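# Slide a tape roll onto a rod with two hands

## Task

Get the roll of tape threaded over the rod so that it stays there by itself, not held by the robot. The task fails if anything the robot is touching at the end drops more than about a fingernail's width once let go, if any motor of either hand still shows moving in hand_stopped_by at the end, or if anything is put or knocked off the table.

## Robot and tools

Robot: the upper body of a humanoid on a stand past the table's -x edge, facing about +x, with two arms. left_arm has a five-finger left hand and sits on the +y side; right_arm has a right hand on the -y side. Loose objects may occasionally get a brief outside shove.

Scene frame (used in results): z = 0 is the table top and +z is up; +x runs across the table away from the robot; the table's near edge is at x = 0.18 m. Shoulders are roughly 0.28 m above the pelvis (itself 0.01 to 0.14 m above the table), 0.06 m toward +x and 0.10 m to either side. A hand point can reach at most 0.62 m from its shoulder. The body may be slightly turned or tilted, and reported positions get less accurate at long reach.

Hand point: a spot 0.05 m in front of the palm where index pad and thumb tip meet in a pinch. Its own axes: +z along the straight fingers, +y out of the palm, +x across the palm toward the little finger on the right hand and toward the thumb on the left hand. Straight fingers extend 0.06 to 0.07 m past the point. A wrist bracket on the little-finger side sticks out 0.03 m beyond the point along +y and 0.11 m across the palm; it can collide with things.

Row layout (used by both execute_actions and move): one flat list of 28 numbers, each in [-1, 1], always covering both arms. Order: left_arm dx, dy, dz, rx, ry, rz, then left_gripper little, ring, middle, index, thumb_bend, thumb_turn, force_limit, speed; then the same 14 for right_arm/right_gripper. dx..rz are an offset, not a pose: a target measured in that hand point's own axes from its measured pose at the start of the action (or, for a call's first action, the last pose a result showed). 1.0 equals 0.6 m of travel or 180 degrees; rx, ry, rz form one rotation vector. Every row in an action is relative to that same start pose, not the previous row.

Hand numbers are absolute targets: fingers and thumb_bend +1 straight/open, -1 fully curled; thumb_turn +1 beside the palm, -1 across in front of it. A pinch is roughly index -0.22, thumb_bend -0.75, thumb_turn -0.57. force_limit maps -1..+1 to about 0..10 N at the fingertip (0..15 N for the two thumb motors) and only stops closing motion. speed maps -1..+1 to near zero..full (full travel in 0.6 s); close at -0.9 or slower for a gentle grip. There is no 'unchanged' value: to keep a hand as is, resend its last eight numbers, or before any were sent, its hand_measured six followed by hand_force_limit and hand_speed. A motor only starts when its target changes by 0.01 or more. A whole-hand wrap with the thumb turned in fits objects 0.035 to 0.08 m wide; turn the thumb before reaching the object.

Tools:
- execute_actions(actions): a list of actions; each action is a table of up to 15 rows, each row one 1/30 s step; short tables repeat the last row to fill 15 steps (0.5 s). An empty list just returns state and images.
- move(target, speed, blocking): one 28-number row; both hand points travel straight toward their offset targets (relative to the last shown pose), finishing together in 0.5 to 10 s. speed is m/s, 0.002 to 0.5 (default 0.25); turning is capped at twice that in rad/s. Paths ignore obstacles and the other arm. blocking=false returns after 0.5 s; then use wait or stop before sending anything else.
- wait(seconds): 0 to 10 s, robot holds last commands.
- stop(): brakes a running move.
- zoom_image(camera, region): camera is cam_high (896x504), cam_left_wrist or cam_right_wrist (616x616); region [x0, y0, x1, y1] in pixels, at most 504x504.
- show_instructions(): shows the reference pages.
- finished_scene(scene): ends the scene, integer 1 or 2; irreversible.

Control limits: each step the commanded pose is clipped to 70 mm and 16 degrees from the measured pose, so large offsets take several actions; position wins over orientation if both cannot be met. Joints move at most 2.4 rad/s.

Results: per-arm end_effector_position (m) and end_effector_quat_wxyz in the scene frame; 'Hand target' lines show where each arm is now heading; hand_measured, hand_stopped_by (moving, target, force, stalled, fault), hand_load_n (positive when pushed open; near 0 means grip lost), hand_force_limit, hand_speed. move adds a 'move:' line with the ending (done, off_target, moving, held, fault) and limits (paced = pose was clipped; held = some steps blocked, after which the arm may jump fast), plus distances to target. 'pose unreachable' means the clearance check altered that arm's command. MOTOR HOT appears from 90 °C; at 120 °C that arm goes limp (OVER-TEMPERATURE FAULT).

Avoid: arms colliding or pressing on each other anywhere; joint torque reaching the limits (23.7 N m, wrist pitch and yaw 4.75 N m, held weight included) which freezes that arm for 10 s; fast or deep contacts; dropping, slipping or knocking objects off the table; leaving any finger motor still moving at the end.

Each tool is called after "Call:" as name(argument=value, ...), one argument or row to a line, values as JSON.

## Session

Call:
execute_actions(
  actions=[],
)

Scene clock: 0.00 s.
left_arm: end_effector_position=(+0.1139, +0.1600, +0.5019) hand_measured=(+1.000, +1.000, +1.000, +1.000, +1.000, +1.000) hand_load_n=(+0.0, +0.0, +0.0, +0.0, +0.0, +0.0) hand_stopped_by=(target, target, target, target, target, target) hand_force_limit=0.00 hand_speed=-0.80 end_effector_quat_wxyz=(+0.022, +0.019, -0.134, +0.991) | right_arm: end_effector_position=(+0.1914, -0.0654, +0.4545) hand_measured=(+1.000, +1.000, +1.000, +1.000, +1.000, +1.000) hand_load_n=(+0.0, +0.0, +0.0, +0.0, +0.0, +0.0) hand_stopped_by=(target, target, target, target, target, target) hand_force_limit=0.00 hand_speed=-0.80 end_effector_quat_wxyz=(+0.959, -0.247, +0.127, +0.052)
Joint positions: left_arm=[-0.188  0.555  0.208 -0.511 -0.674 -0.992 -0.334] | right_arm=[ 0.055 -0.464 -0.302 -0.474  0.435 -0.978  0.362]
Joint velocities: left_arm=[-0.015 -0.009  0.006  0.006  0.     0.     0.   ] | right_arm=[-0.017  0.     0.    -0.005  0.009  0.     0.   ]
Hand target (left_arm): +0.114, +0.160, +0.502; +0.022, +0.019, -0.134, +0.991
Hand target (right_arm): +0.191, -0.065, +0.455; +0.959, -0.247, +0.127, +0.052

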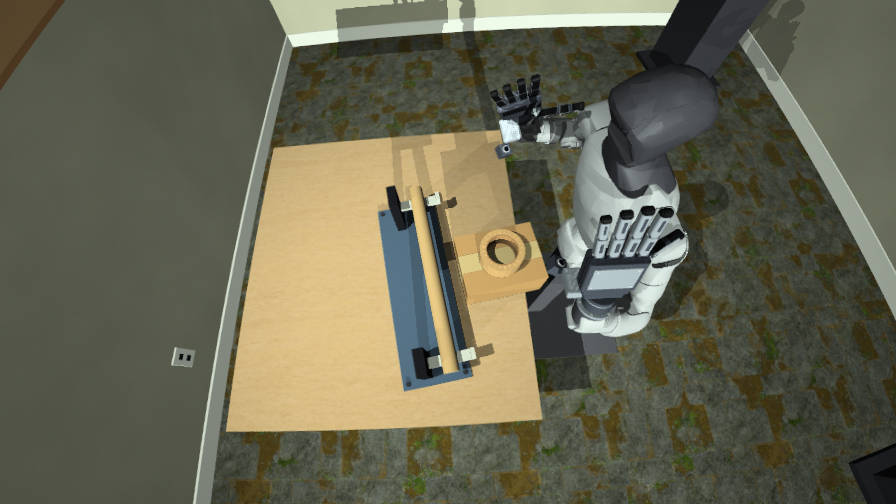

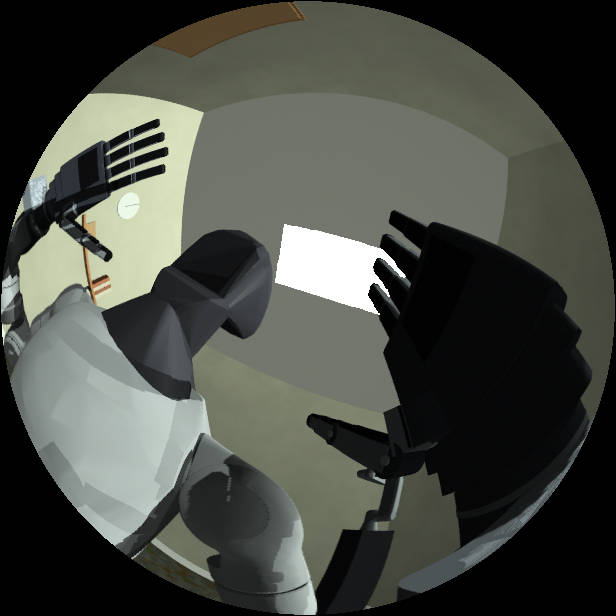

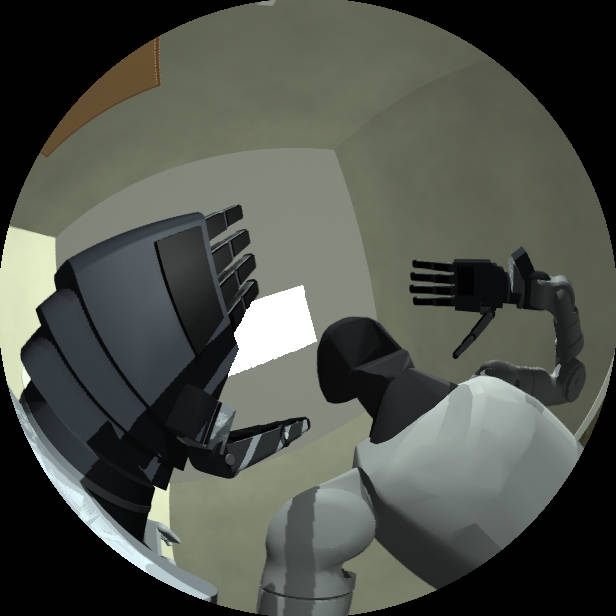

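Call:
move(
  target=[-0.46,-0.013,-0.4,-0.382,-0.557,0.271,1,1,1,1,1,-1,0.9,0,0.134,0.2,-0.214,-0.276,0.214,-0.224,1,1,1,0.1,0.2,-0.6,0.9,-0.6],
  speed=0.2,
)

Scene clock: 19.33 s.
left_arm: end_effector_position=(+0.3877, +0.2192, +0.2698) hand_measured=(+1.000, +1.000, +1.000, +1.000, +1.000, -1.000) hand_load_n=(+0.0, +0.0, +0.0, +0.0, +0.0, +0.0) hand_stopped_by=(target, target, target, target, target, target) hand_force_limit=0.90 hand_speed=0.00 end_effector_quat_wxyz=(-0.430, +0.633, -0.538, +0.354) | right_arm: end_effector_position=(+0.2206, -0.0207, +0.2629) hand_measured=(+1.000, +1.000, +1.000, +0.100, +0.200, -0.600) hand_load_n=(+0.0, +0.0, +0.0, +0.0, +0.0, +0.0) hand_stopped_by=(target, target, target, target, target, target) hand_force_limit=0.90 hand_speed=-0.60 end_effector_quat_wxyz=(+0.633, -0.652, +0.302, -0.287)
Joint positions: left_arm=[-1.131  1.254 -0.844 -0.607  0.365  1.121 -0.711] | right_arm=[ 0.43   0.029 -0.608 -1.058 -0.475 -0.79   0.856]
Joint velocities: left_arm=[-0.012  0.    -0.021  0.009  0.002  0.005  0.   ] | right_arm=[ 0.015  0.012 -0.005 -0.003 -0.005  0.     0.004]
Hand target (left_arm): +0.388, +0.220, +0.270; -0.432, +0.633, -0.537, +0.353
Hand target (right_arm): +0.220, -0.020, +0.264; +0.634, -0.652, +0.300, -0.287
Off the commanded pose (left_arm): 0.011 m, 3 deg.
Off the commanded pose (right_arm): 0.006 m, 2 deg.
joint sent to its limit (right arm) — the command would take joint 2 (shoulder roll) past its upper limit and joint 4 (elbow) past its lower limit, so those joints were sent only as far as their limits.
move: off_target (left_arm, right_arm)

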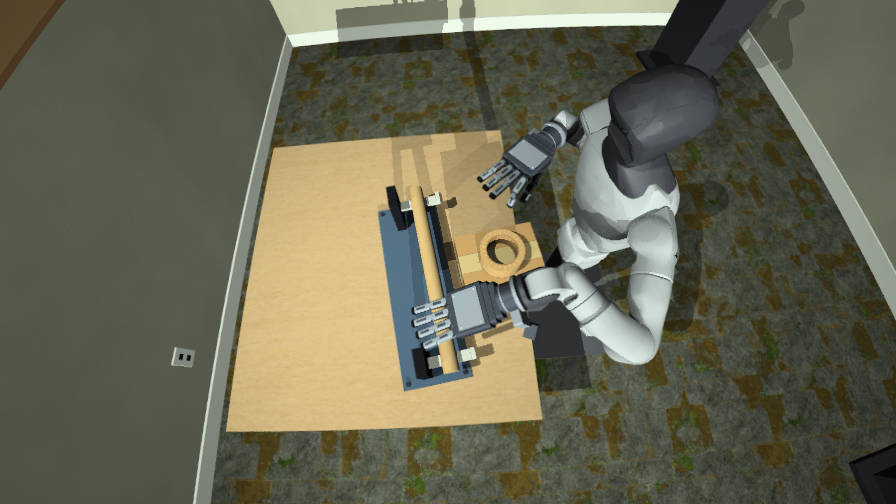

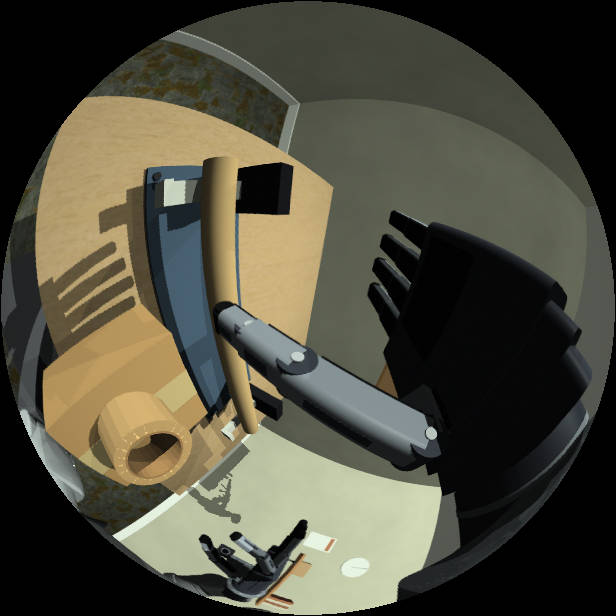

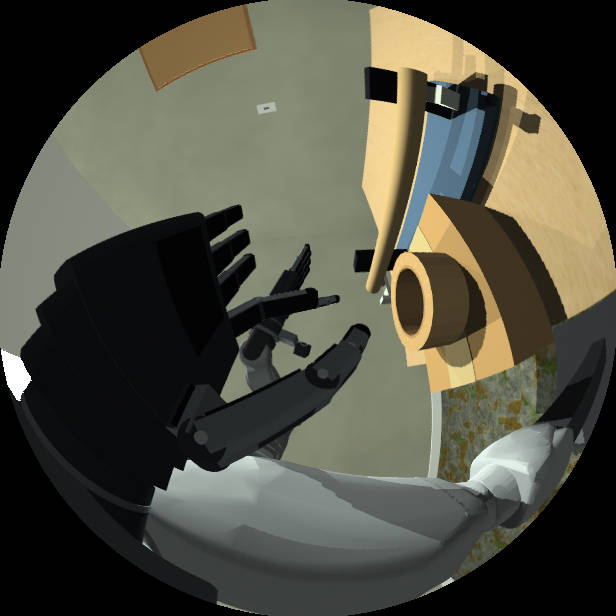

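Call:
move(
  target=[0,0,0,0,0,0,1,1,1,1,1,-1,0.9,0,-0.03,0.07,0.04,-0.03,-0.1,0,1,1,1,0.1,0.2,-0.6,0.9,-0.6],
  speed=0.1,
)

Call:
zoom_image(
  camera="cam_high",
  region=[440,140,600,300],
)

Scene clock: 28.13 s.
left_arm: end_effector_position=(+0.3877, +0.2192, +0.2699) hand_measured=(+1.000, +1.000, +1.000, +1.000, +1.000, -1.000) hand_load_n=(+0.0, +0.0, +0.0, +0.0, +0.0, +0.0) hand_stopped_by=(target, target, target, target, target, target) hand_force_limit=0.90 hand_speed=0.00 end_effector_quat_wxyz=(-0.431, +0.633, -0.538, +0.354) | right_arm: end_effector_position=(+0.2256, +0.0086, +0.2245) hand_measured=(+1.000, +1.000, +1.000, +0.100, +0.200, -0.600) hand_load_n=(+0.0, +0.0, +0.0, +0.0, +0.0, +0.0) hand_stopped_by=(target, target, target, target, target, target) hand_force_limit=0.90 hand_speed=-0.60 end_effector_quat_wxyz=(+0.650, -0.711, +0.211, -0.167)
Joint positions: left_arm=[-1.132  1.254 -0.845 -0.607  0.365  1.121 -0.711] | right_arm=[ 0.158 -0.197 -0.387 -0.704 -0.497 -0.89   0.899]
Joint velocities: left_arm=[ 0.008  0.002 -0.011 -0.005 -0.012  0.     0.   ] | right_arm=[ 0.006  0.018 -0.002 -0.006 -0.003 -0.001  0.   ]
Hand target (left_arm): +0.388, +0.219, +0.270; -0.430, +0.633, -0.538, +0.354
Hand target (right_arm): +0.226, +0.009, +0.223; -0.647, +0.714, -0.209, +0.167
Off the commanded pose (left_arm): 0.000 m, 0 deg.
Off the commanded pose (right_arm): 0.004 m, 1 deg.
move: off_target (right_arm)

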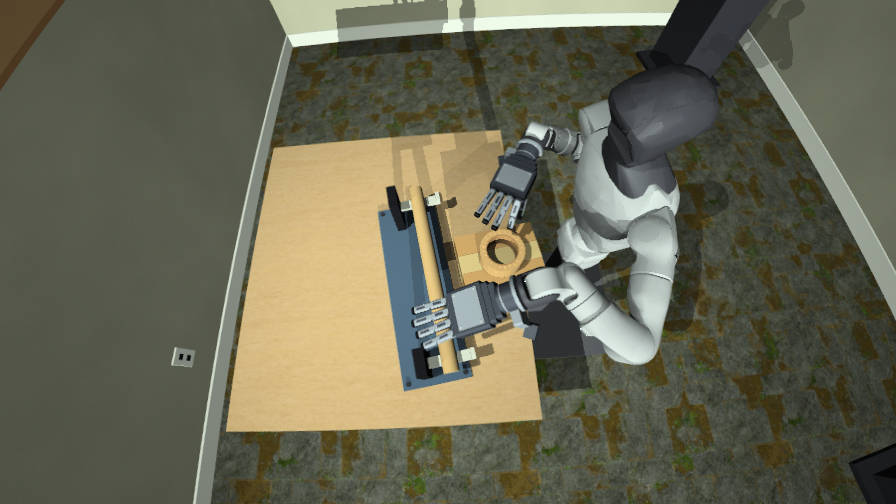

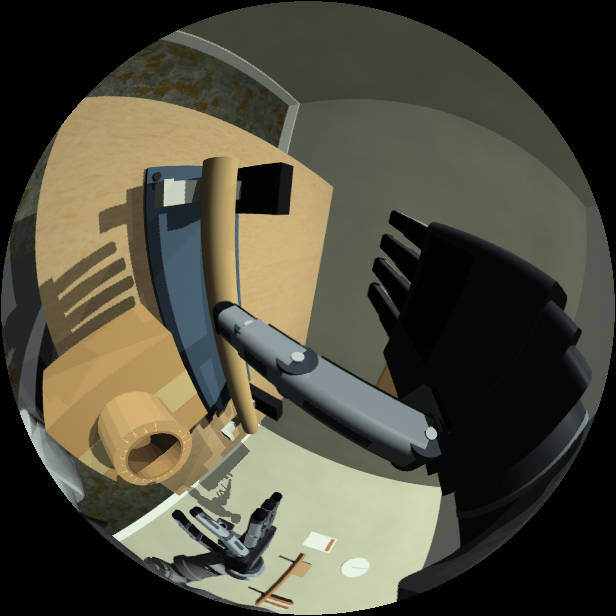

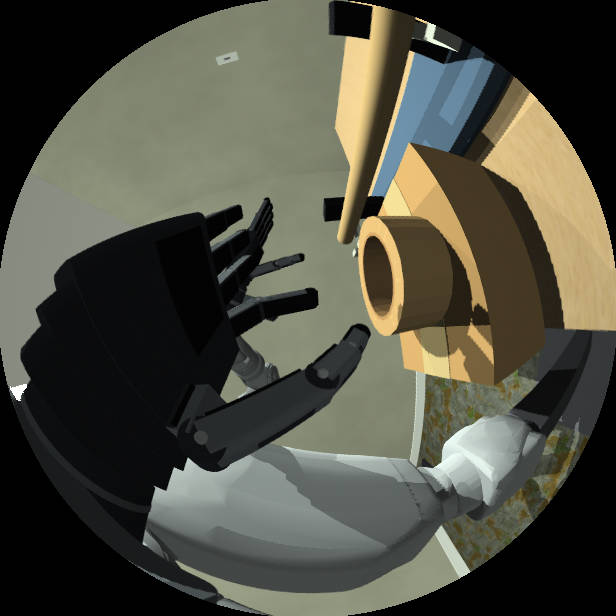

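Region (440, 140, 600, 300) of cam_high's 896x504 image, scaled by 3.150, with more detail than that image has.

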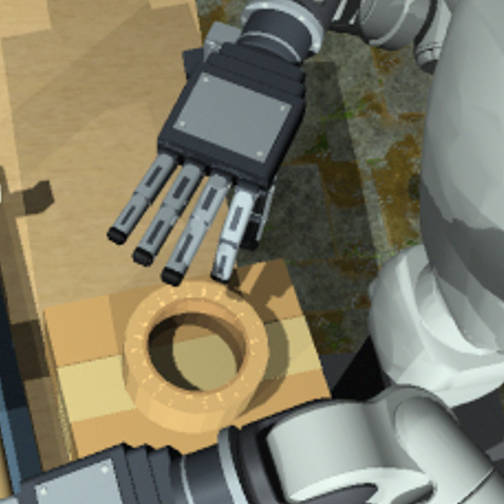

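Call:
move(
  target=[-0.1,0,0,0,0,0,1,1,1,1,1,-1,0.9,0,0.025,0.02,0.05,-0.04,0,0,1,1,1,0.1,0.2,-0.6,0.9,-0.6],
  speed=0.06,
)

Call:
zoom_image(
  camera="cam_high",
  region=[440,140,600,300],
)

Scene clock: 32.87 s.
left_arm: end_effector_position=(+0.3797, +0.2776, +0.2744) hand_measured=(+1.000, +1.000, +1.000, +1.000, +1.000, -1.000) hand_load_n=(+0.0, +0.0, +0.0, +0.0, +0.0, +0.0) hand_stopped_by=(target, target, target, target, target, target) hand_force_limit=0.90 hand_speed=0.00 end_effector_quat_wxyz=(-0.436, +0.628, -0.540, +0.352) | right_arm: end_effector_position=(+0.2516, +0.0263, +0.2105) hand_measured=(+1.000, +1.000, +1.000, +0.100, +0.200, -0.600) hand_load_n=(+0.0, +0.0, +0.0, +0.0, +0.0, +0.0) hand_stopped_by=(target, target, target, target, target, target) hand_force_limit=0.90 hand_speed=-0.60 end_effector_quat_wxyz=(-0.608, +0.748, -0.219, +0.151)
Joint positions: left_arm=[-0.87   1.498 -0.568 -0.453  0.118  0.728 -0.531] | right_arm=[-0.049 -0.198 -0.252 -0.653 -0.617 -0.727  1.041]
Joint velocities: left_arm=[ 0.009  0.002  0.003  0.011 -0.006 -0.003  0.   ] | right_arm=[-0.011  0.008  0.002  0.    -0.005  0.     0.   ]
Hand target (left_arm): +0.380, +0.278, +0.274; -0.435, +0.629, -0.540, +0.353
Hand target (right_arm): +0.252, +0.026, +0.209; -0.606, +0.749, -0.220, +0.150
Off the commanded pose (left_arm): 0.004 m, 1 deg.
Off the commanded pose (right_arm): 0.002 m, 1 deg.
move: off_target (left_arm)

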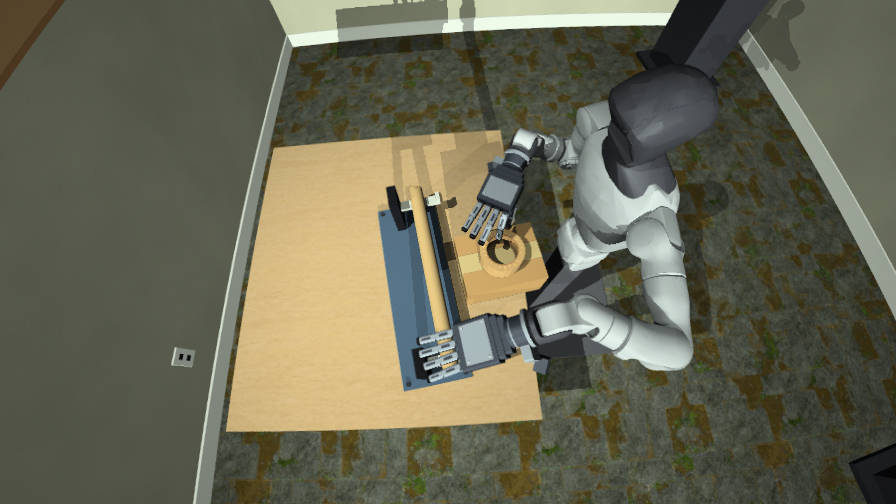

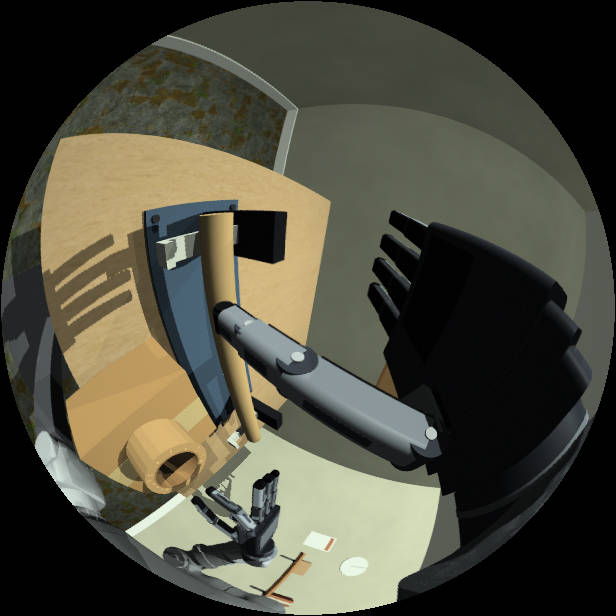

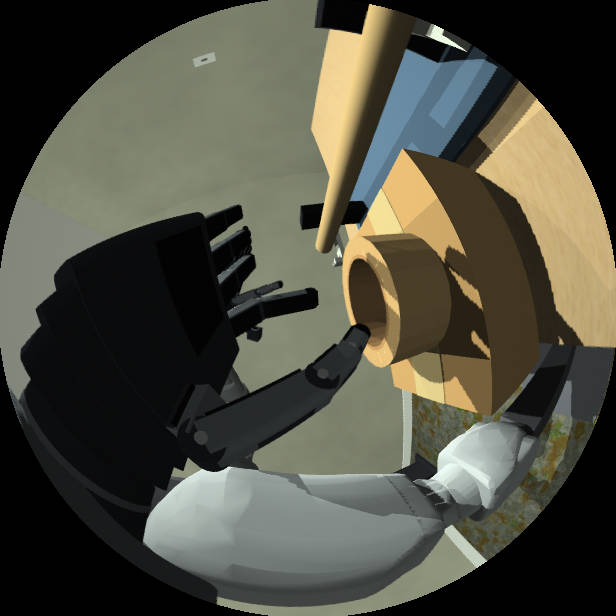

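Region (440, 140, 600, 300) of cam_high's 896x504 image, scaled by 3.150, with more detail than that image has.

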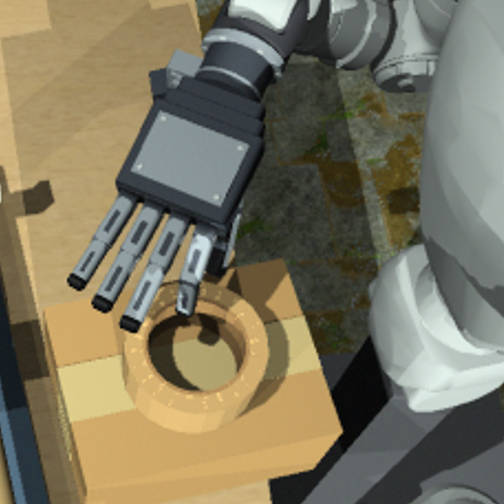

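Call:
move(
  target=[0,0,0,0,0,0,1,1,1,1,1,-1,0.9,0,-0.02,0.028,0.005,0,0,0,1,1,1,0.1,0.2,-0.6,0.9,-0.6],
  speed=0.04,
)

Call:
zoom_image(
  camera="cam_high",
  region=[440,140,600,300],
)

Scene clock: 37.50 s.
left_arm: end_effector_position=(+0.3797, +0.2776, +0.2744) hand_measured=(+1.000, +1.000, +1.000, +1.000, +1.000, -1.000) hand_load_n=(+0.0, +0.0, +0.0, +0.0, +0.0, +0.0) hand_stopped_by=(target, target, target, target, target, target) hand_force_limit=0.90 hand_speed=0.00 end_effector_quat_wxyz=(-0.436, +0.628, -0.540, +0.352) | right_arm: end_effector_position=(+0.2411, +0.0317, +0.1952) hand_measured=(+1.000, +1.000, +1.000, +0.100, +0.200, -0.600) hand_load_n=(+0.0, +0.0, +0.0, +0.0, +0.0, +0.0) hand_stopped_by=(target, target, target, target, target, target) hand_force_limit=0.90 hand_speed=-0.60 end_effector_quat_wxyz=(-0.608, +0.748, -0.220, +0.152)
Joint positions: left_arm=[-0.87   1.498 -0.568 -0.453  0.118  0.728 -0.531] | right_arm=[ 0.032 -0.135 -0.231 -0.646 -0.708 -0.815  0.97 ]
Joint velocities: left_arm=[-0.012  0.     0.     0.006 -0.008  0.     0.   ] | right_arm=[-0.012 -0.008  0.005  0.002  0.006 -0.002 -0.001]
Hand target (left_arm): +0.380, +0.278, +0.274; -0.436, +0.628, -0.540, +0.352
Hand target (right_arm): +0.241, +0.032, +0.194; -0.608, +0.748, -0.220, +0.151
Off the commanded pose (left_arm): 0.000 m, 0 deg.
Off the commanded pose (right_arm): 0.002 m, 0 deg.
move: done

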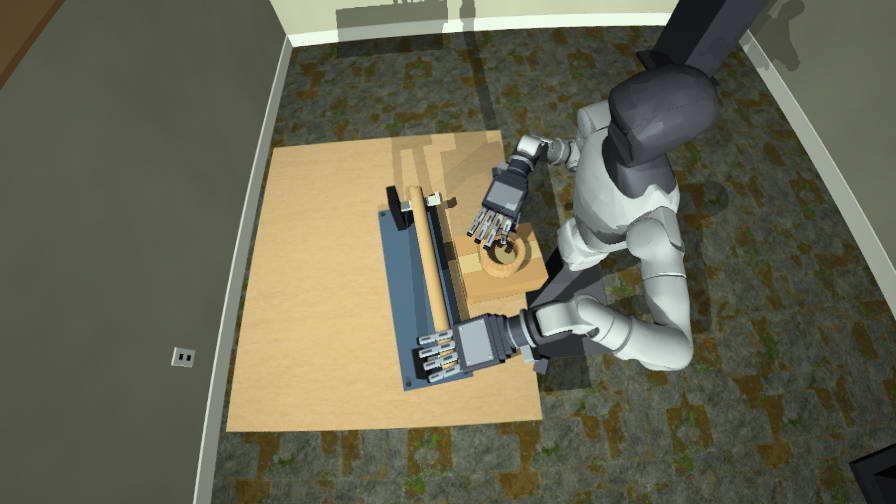

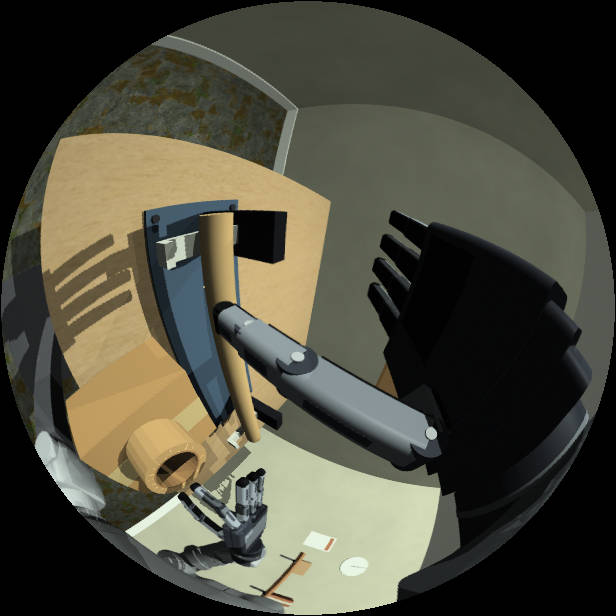

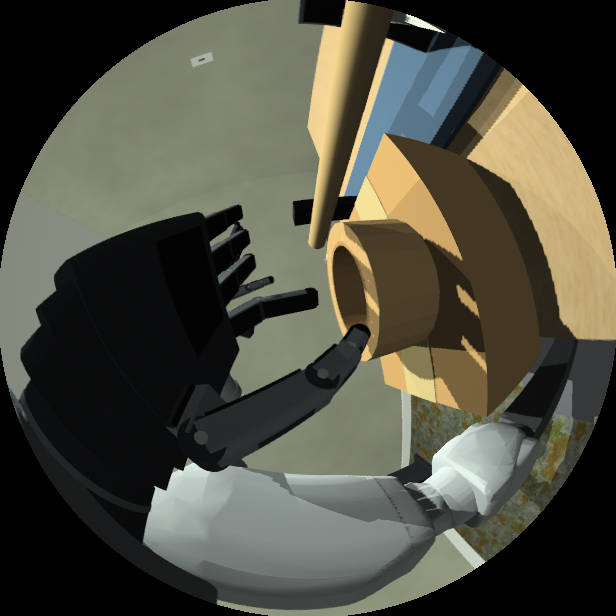

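Region (440, 140, 600, 300) of cam_high's 896x504 image, scaled by 3.150, with more detail than that image has.

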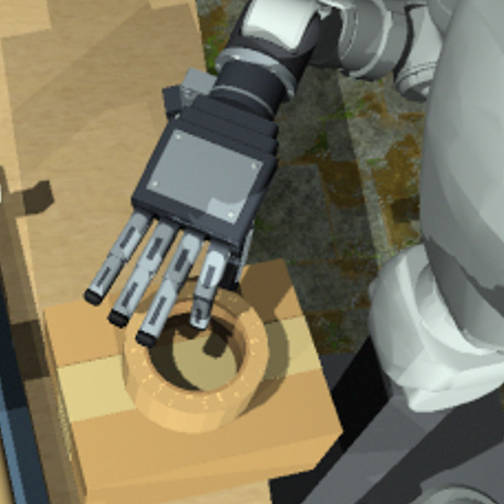

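Call:
move(
  target=[0,0,0,0,0,0,1,1,1,1,1,-1,0.9,0,0.005,0.06,0.003,0,0,0,1,1,1,0.1,0.2,-0.6,0.9,-0.6],
  speed=0.03,
)

Call:
zoom_image(
  camera="cam_high",
  region=[440,140,600,300],
)

Scene clock: 43.53 s.
left_arm: end_effector_position=(+0.3797, +0.2776, +0.2744) hand_measured=(+1.000, +1.000, +1.000, +1.000, +1.000, -1.000) hand_load_n=(+0.0, +0.0, +0.0, +0.0, +0.0, +0.0) hand_stopped_by=(target, target, target, target, target, target) hand_force_limit=0.90 hand_speed=0.00 end_effector_quat_wxyz=(-0.436, +0.628, -0.540, +0.352) | right_arm: end_effector_position=(+0.2425, +0.0345, +0.1915) hand_measured=(+1.000, +1.000, +1.000, +0.100, +0.196, -0.600) hand_load_n=(+0.0, +0.0, +0.0, +0.0, -6.0, +1.5) hand_stopped_by=(target, target, target, target, target, target) hand_force_limit=0.90 hand_speed=-0.60 end_effector_quat_wxyz=(+0.653, -0.712, +0.203, -0.161)
Joint positions: left_arm=[-0.87   1.498 -0.568 -0.453  0.118  0.728 -0.531] | right_arm=[ 0.085 -0.128 -0.263 -0.523 -0.795 -0.978  0.701]
Joint velocities: left_arm=[ 0.     0.005 -0.014  0.     0.     0.     0.   ] | right_arm=[ 0.009 -0.021  0.015  0.    -0.009  0.    -0.034]
Hand target (left_arm): +0.380, +0.278, +0.274; -0.436, +0.628, -0.540, +0.352
Hand target (right_arm): +0.238, +0.025, +0.162; -0.609, +0.747, -0.221, +0.150
Off the commanded pose (left_arm): 0.000 m, 0 deg.
Off the commanded pose (right_arm): 0.033 m, 7 deg.
move: off_target (right_arm)

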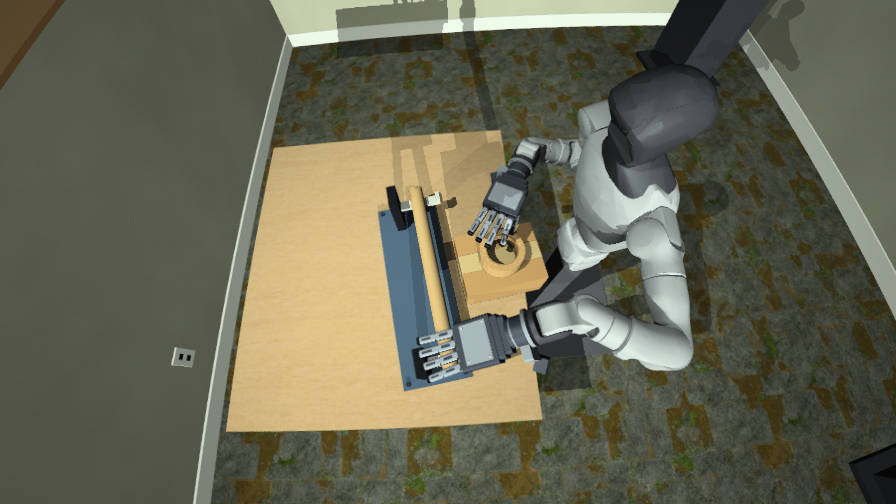

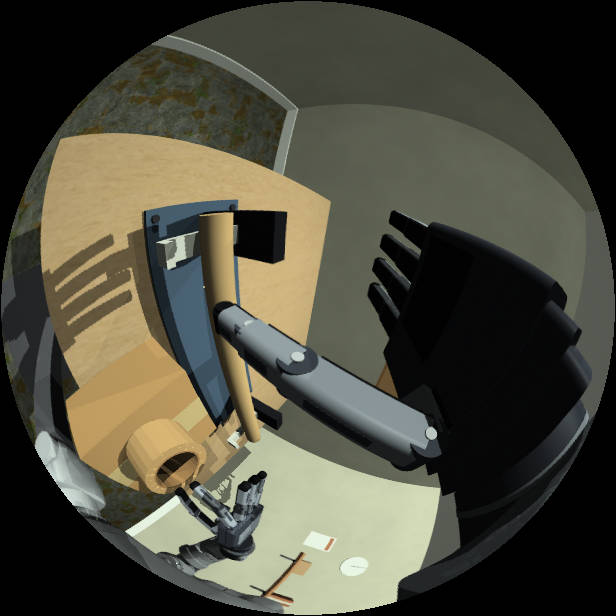

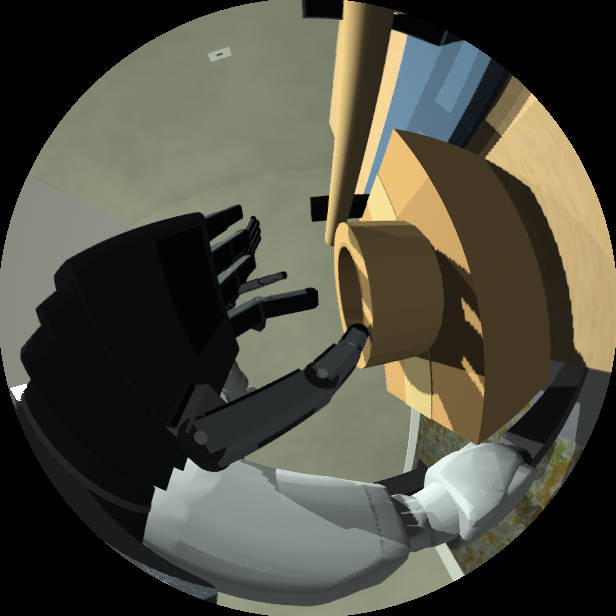

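Region (440, 140, 600, 300) of cam_high's 896x504 image, scaled by 3.150, with more detail than that image has.

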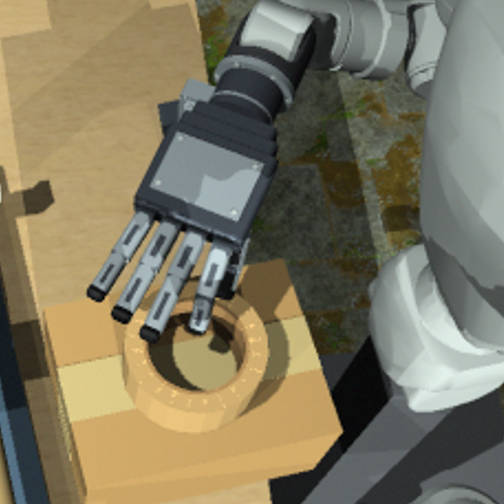

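Call:
move(
  target=[0,0,0,0,0,0,1,1,1,1,1,-1,0.9,0,0,-0.012,-0.014,-0.17,0,0,1,1,1,0.35,0.2,-0.6,0.9,-0.6],
  speed=0.08,
)

Call:
zoom_image(
  camera="cam_high",
  region=[440,140,600,300],
)

Scene clock: 50.93 s.
left_arm: end_effector_position=(+0.3797, +0.2776, +0.2744) hand_measured=(+1.000, +1.000, +1.000, +1.000, +1.000, -1.000) hand_load_n=(+0.0, +0.0, +0.0, +0.0, +0.0, +0.0) hand_stopped_by=(target, target, target, target, target, target) hand_force_limit=0.90 hand_speed=0.00 end_effector_quat_wxyz=(-0.436, +0.628, -0.540, +0.352) | right_arm: end_effector_position=(+0.2368, +0.0284, +0.1989) hand_measured=(+1.000, +1.000, +1.000, +0.350, +0.200, -0.600) hand_load_n=(+0.0, +0.0, +0.0, +0.0, +0.0, +0.0) hand_stopped_by=(target, target, target, target, target, target) hand_force_limit=0.90 hand_speed=-0.60 end_effector_quat_wxyz=(-0.444, +0.860, -0.231, +0.096)
Joint positions: left_arm=[-0.87   1.498 -0.568 -0.453  0.118  0.728 -0.531] | right_arm=[-0.379 -0.217 -0.007 -0.774 -0.712 -0.278  1.615]
Joint velocities: left_arm=[ 0.    -0.011  0.     0.     0.006  0.     0.   ] | right_arm=[-0.008 -0.005  0.    -0.011  0.009  0.002  0.004]
Hand target (left_arm): +0.380, +0.278, +0.274; -0.436, +0.628, -0.540, +0.352
Hand target (right_arm): +0.237, +0.028, +0.198; -0.442, +0.861, -0.233, +0.096
Off the commanded pose (left_arm): 0.000 m, 0 deg.
Off the commanded pose (right_arm): 0.002 m, 1 deg.
move: done

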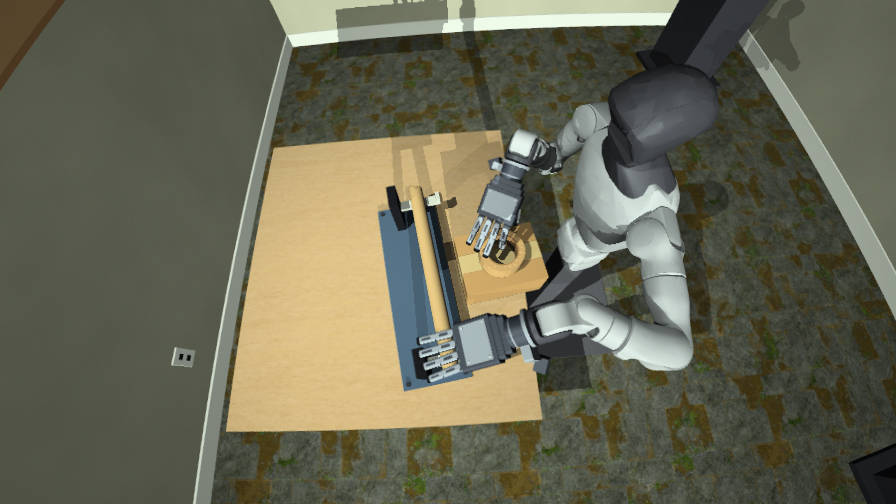

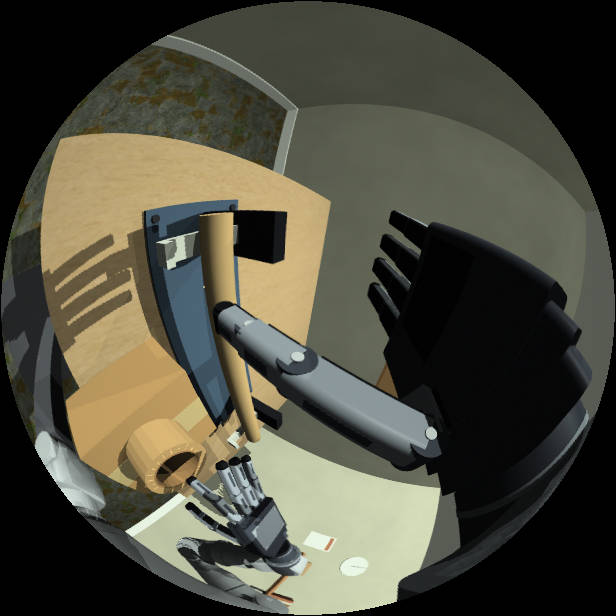

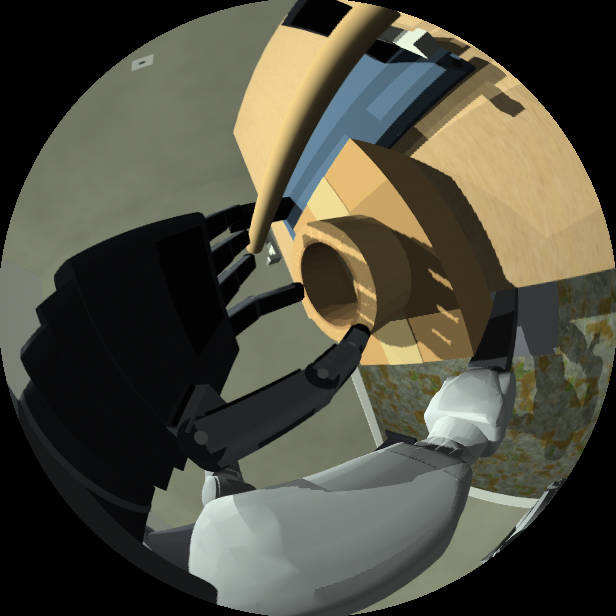

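Region (440, 140, 600, 300) of cam_high's 896x504 image, scaled by 3.150, with more detail than that image has.

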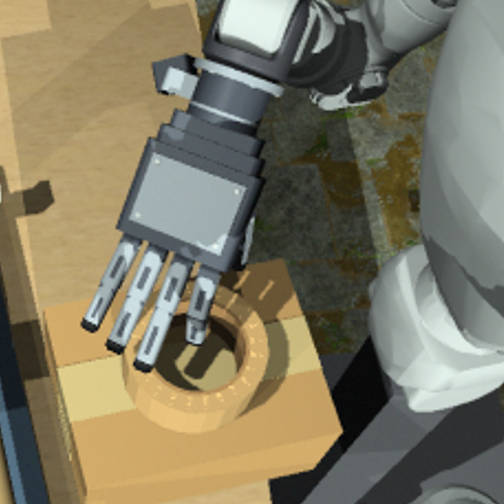

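Call:
move(
  target=[0,0,0,0,0,0,1,1,1,1,1,-1,0.9,0,0,0.036,0.018,0,0,0,1,1,1,0.3,0.2,-0.6,0.9,-0.6],
  speed=0.025,
)

Call:
zoom_image(
  camera="cam_high",
  region=[440,140,600,300],
)

Scene clock: 57.33 s.
left_arm: end_effector_position=(+0.3797, +0.2776, +0.2744) hand_measured=(+1.000, +1.000, +1.000, +1.000, +1.000, -1.000) hand_load_n=(+0.0, +0.0, +0.0, +0.0, +0.0, +0.0) hand_stopped_by=(target, target, target, target, target, target) hand_force_limit=0.90 hand_speed=0.00 end_effector_quat_wxyz=(-0.436, +0.628, -0.540, +0.352) | right_arm: end_effector_position=(+0.2343, +0.0257, +0.1768) hand_measured=(+1.000, +1.000, +1.000, +0.300, +0.200, -0.600) hand_load_n=(+0.0, +0.0, +0.0, +0.0, +0.0, +0.0) hand_stopped_by=(target, target, target, target, target, target) hand_force_limit=0.90 hand_speed=-0.60 end_effector_quat_wxyz=(-0.446, +0.859, -0.233, +0.096)
Joint positions: left_arm=[-0.87   1.498 -0.568 -0.453  0.118  0.728 -0.531] | right_arm=[-0.263 -0.217 -0.007 -0.725 -0.745 -0.4    1.499]
Joint velocities: left_arm=[-0.005 -0.015  0.    -0.006  0.     0.     0.   ] | right_arm=[ 0.     0.002  0.003 -0.011 -0.009 -0.001 -0.001]
Hand target (left_arm): +0.380, +0.278, +0.274; -0.436, +0.628, -0.540, +0.352
Hand target (right_arm): +0.234, +0.026, +0.176; -0.445, +0.859, -0.233, +0.096
Off the commanded pose (left_arm): 0.000 m, 0 deg.
Off the commanded pose (right_arm): 0.002 m, 0 deg.
move: done

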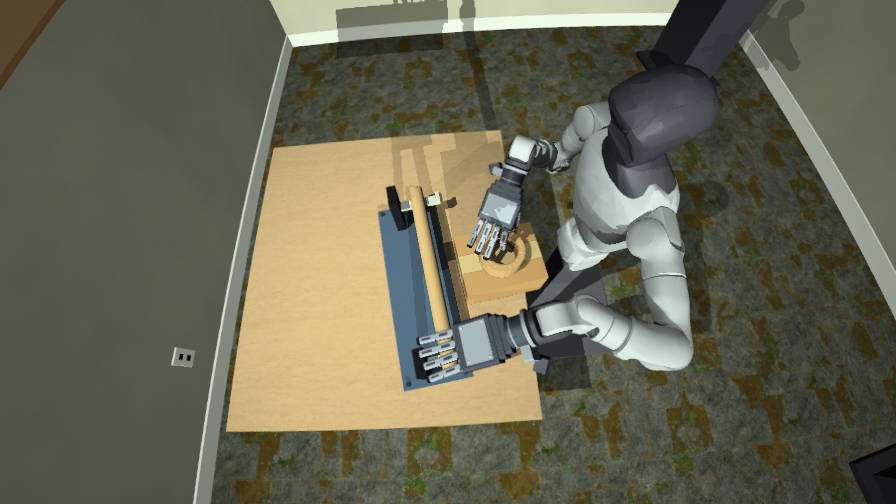

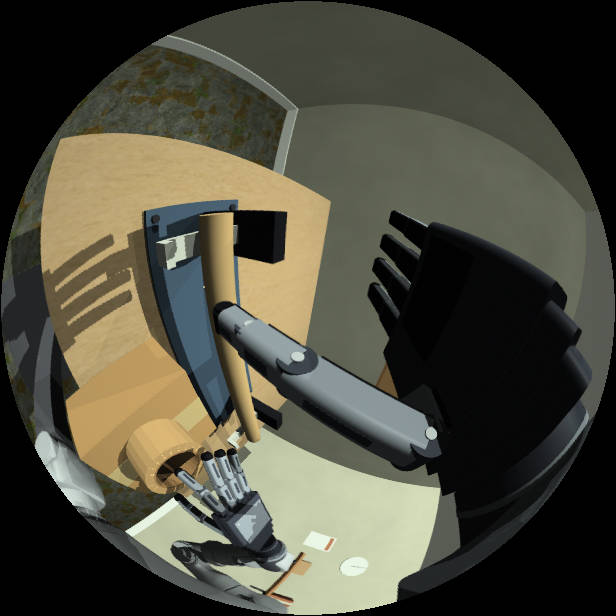

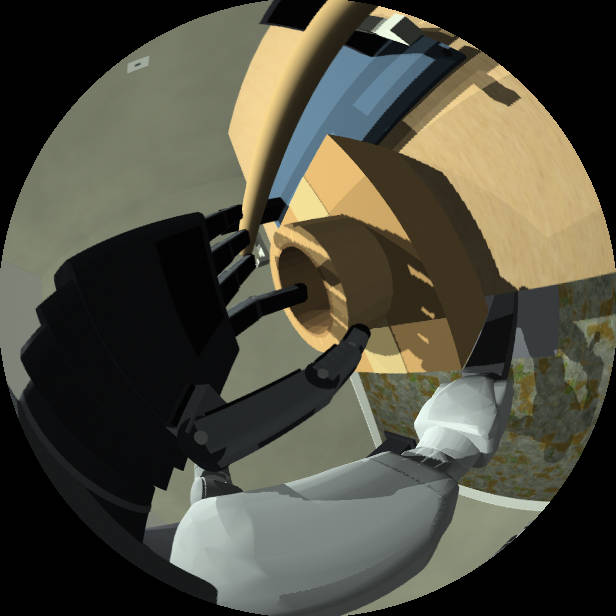

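Region (440, 140, 600, 300) of cam_high's 896x504 image, scaled by 3.150, with more detail than that image has.

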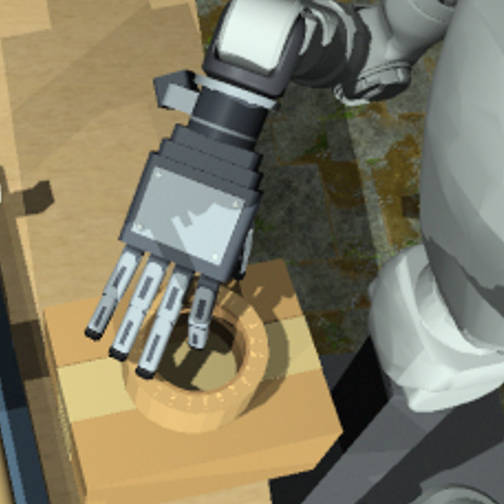

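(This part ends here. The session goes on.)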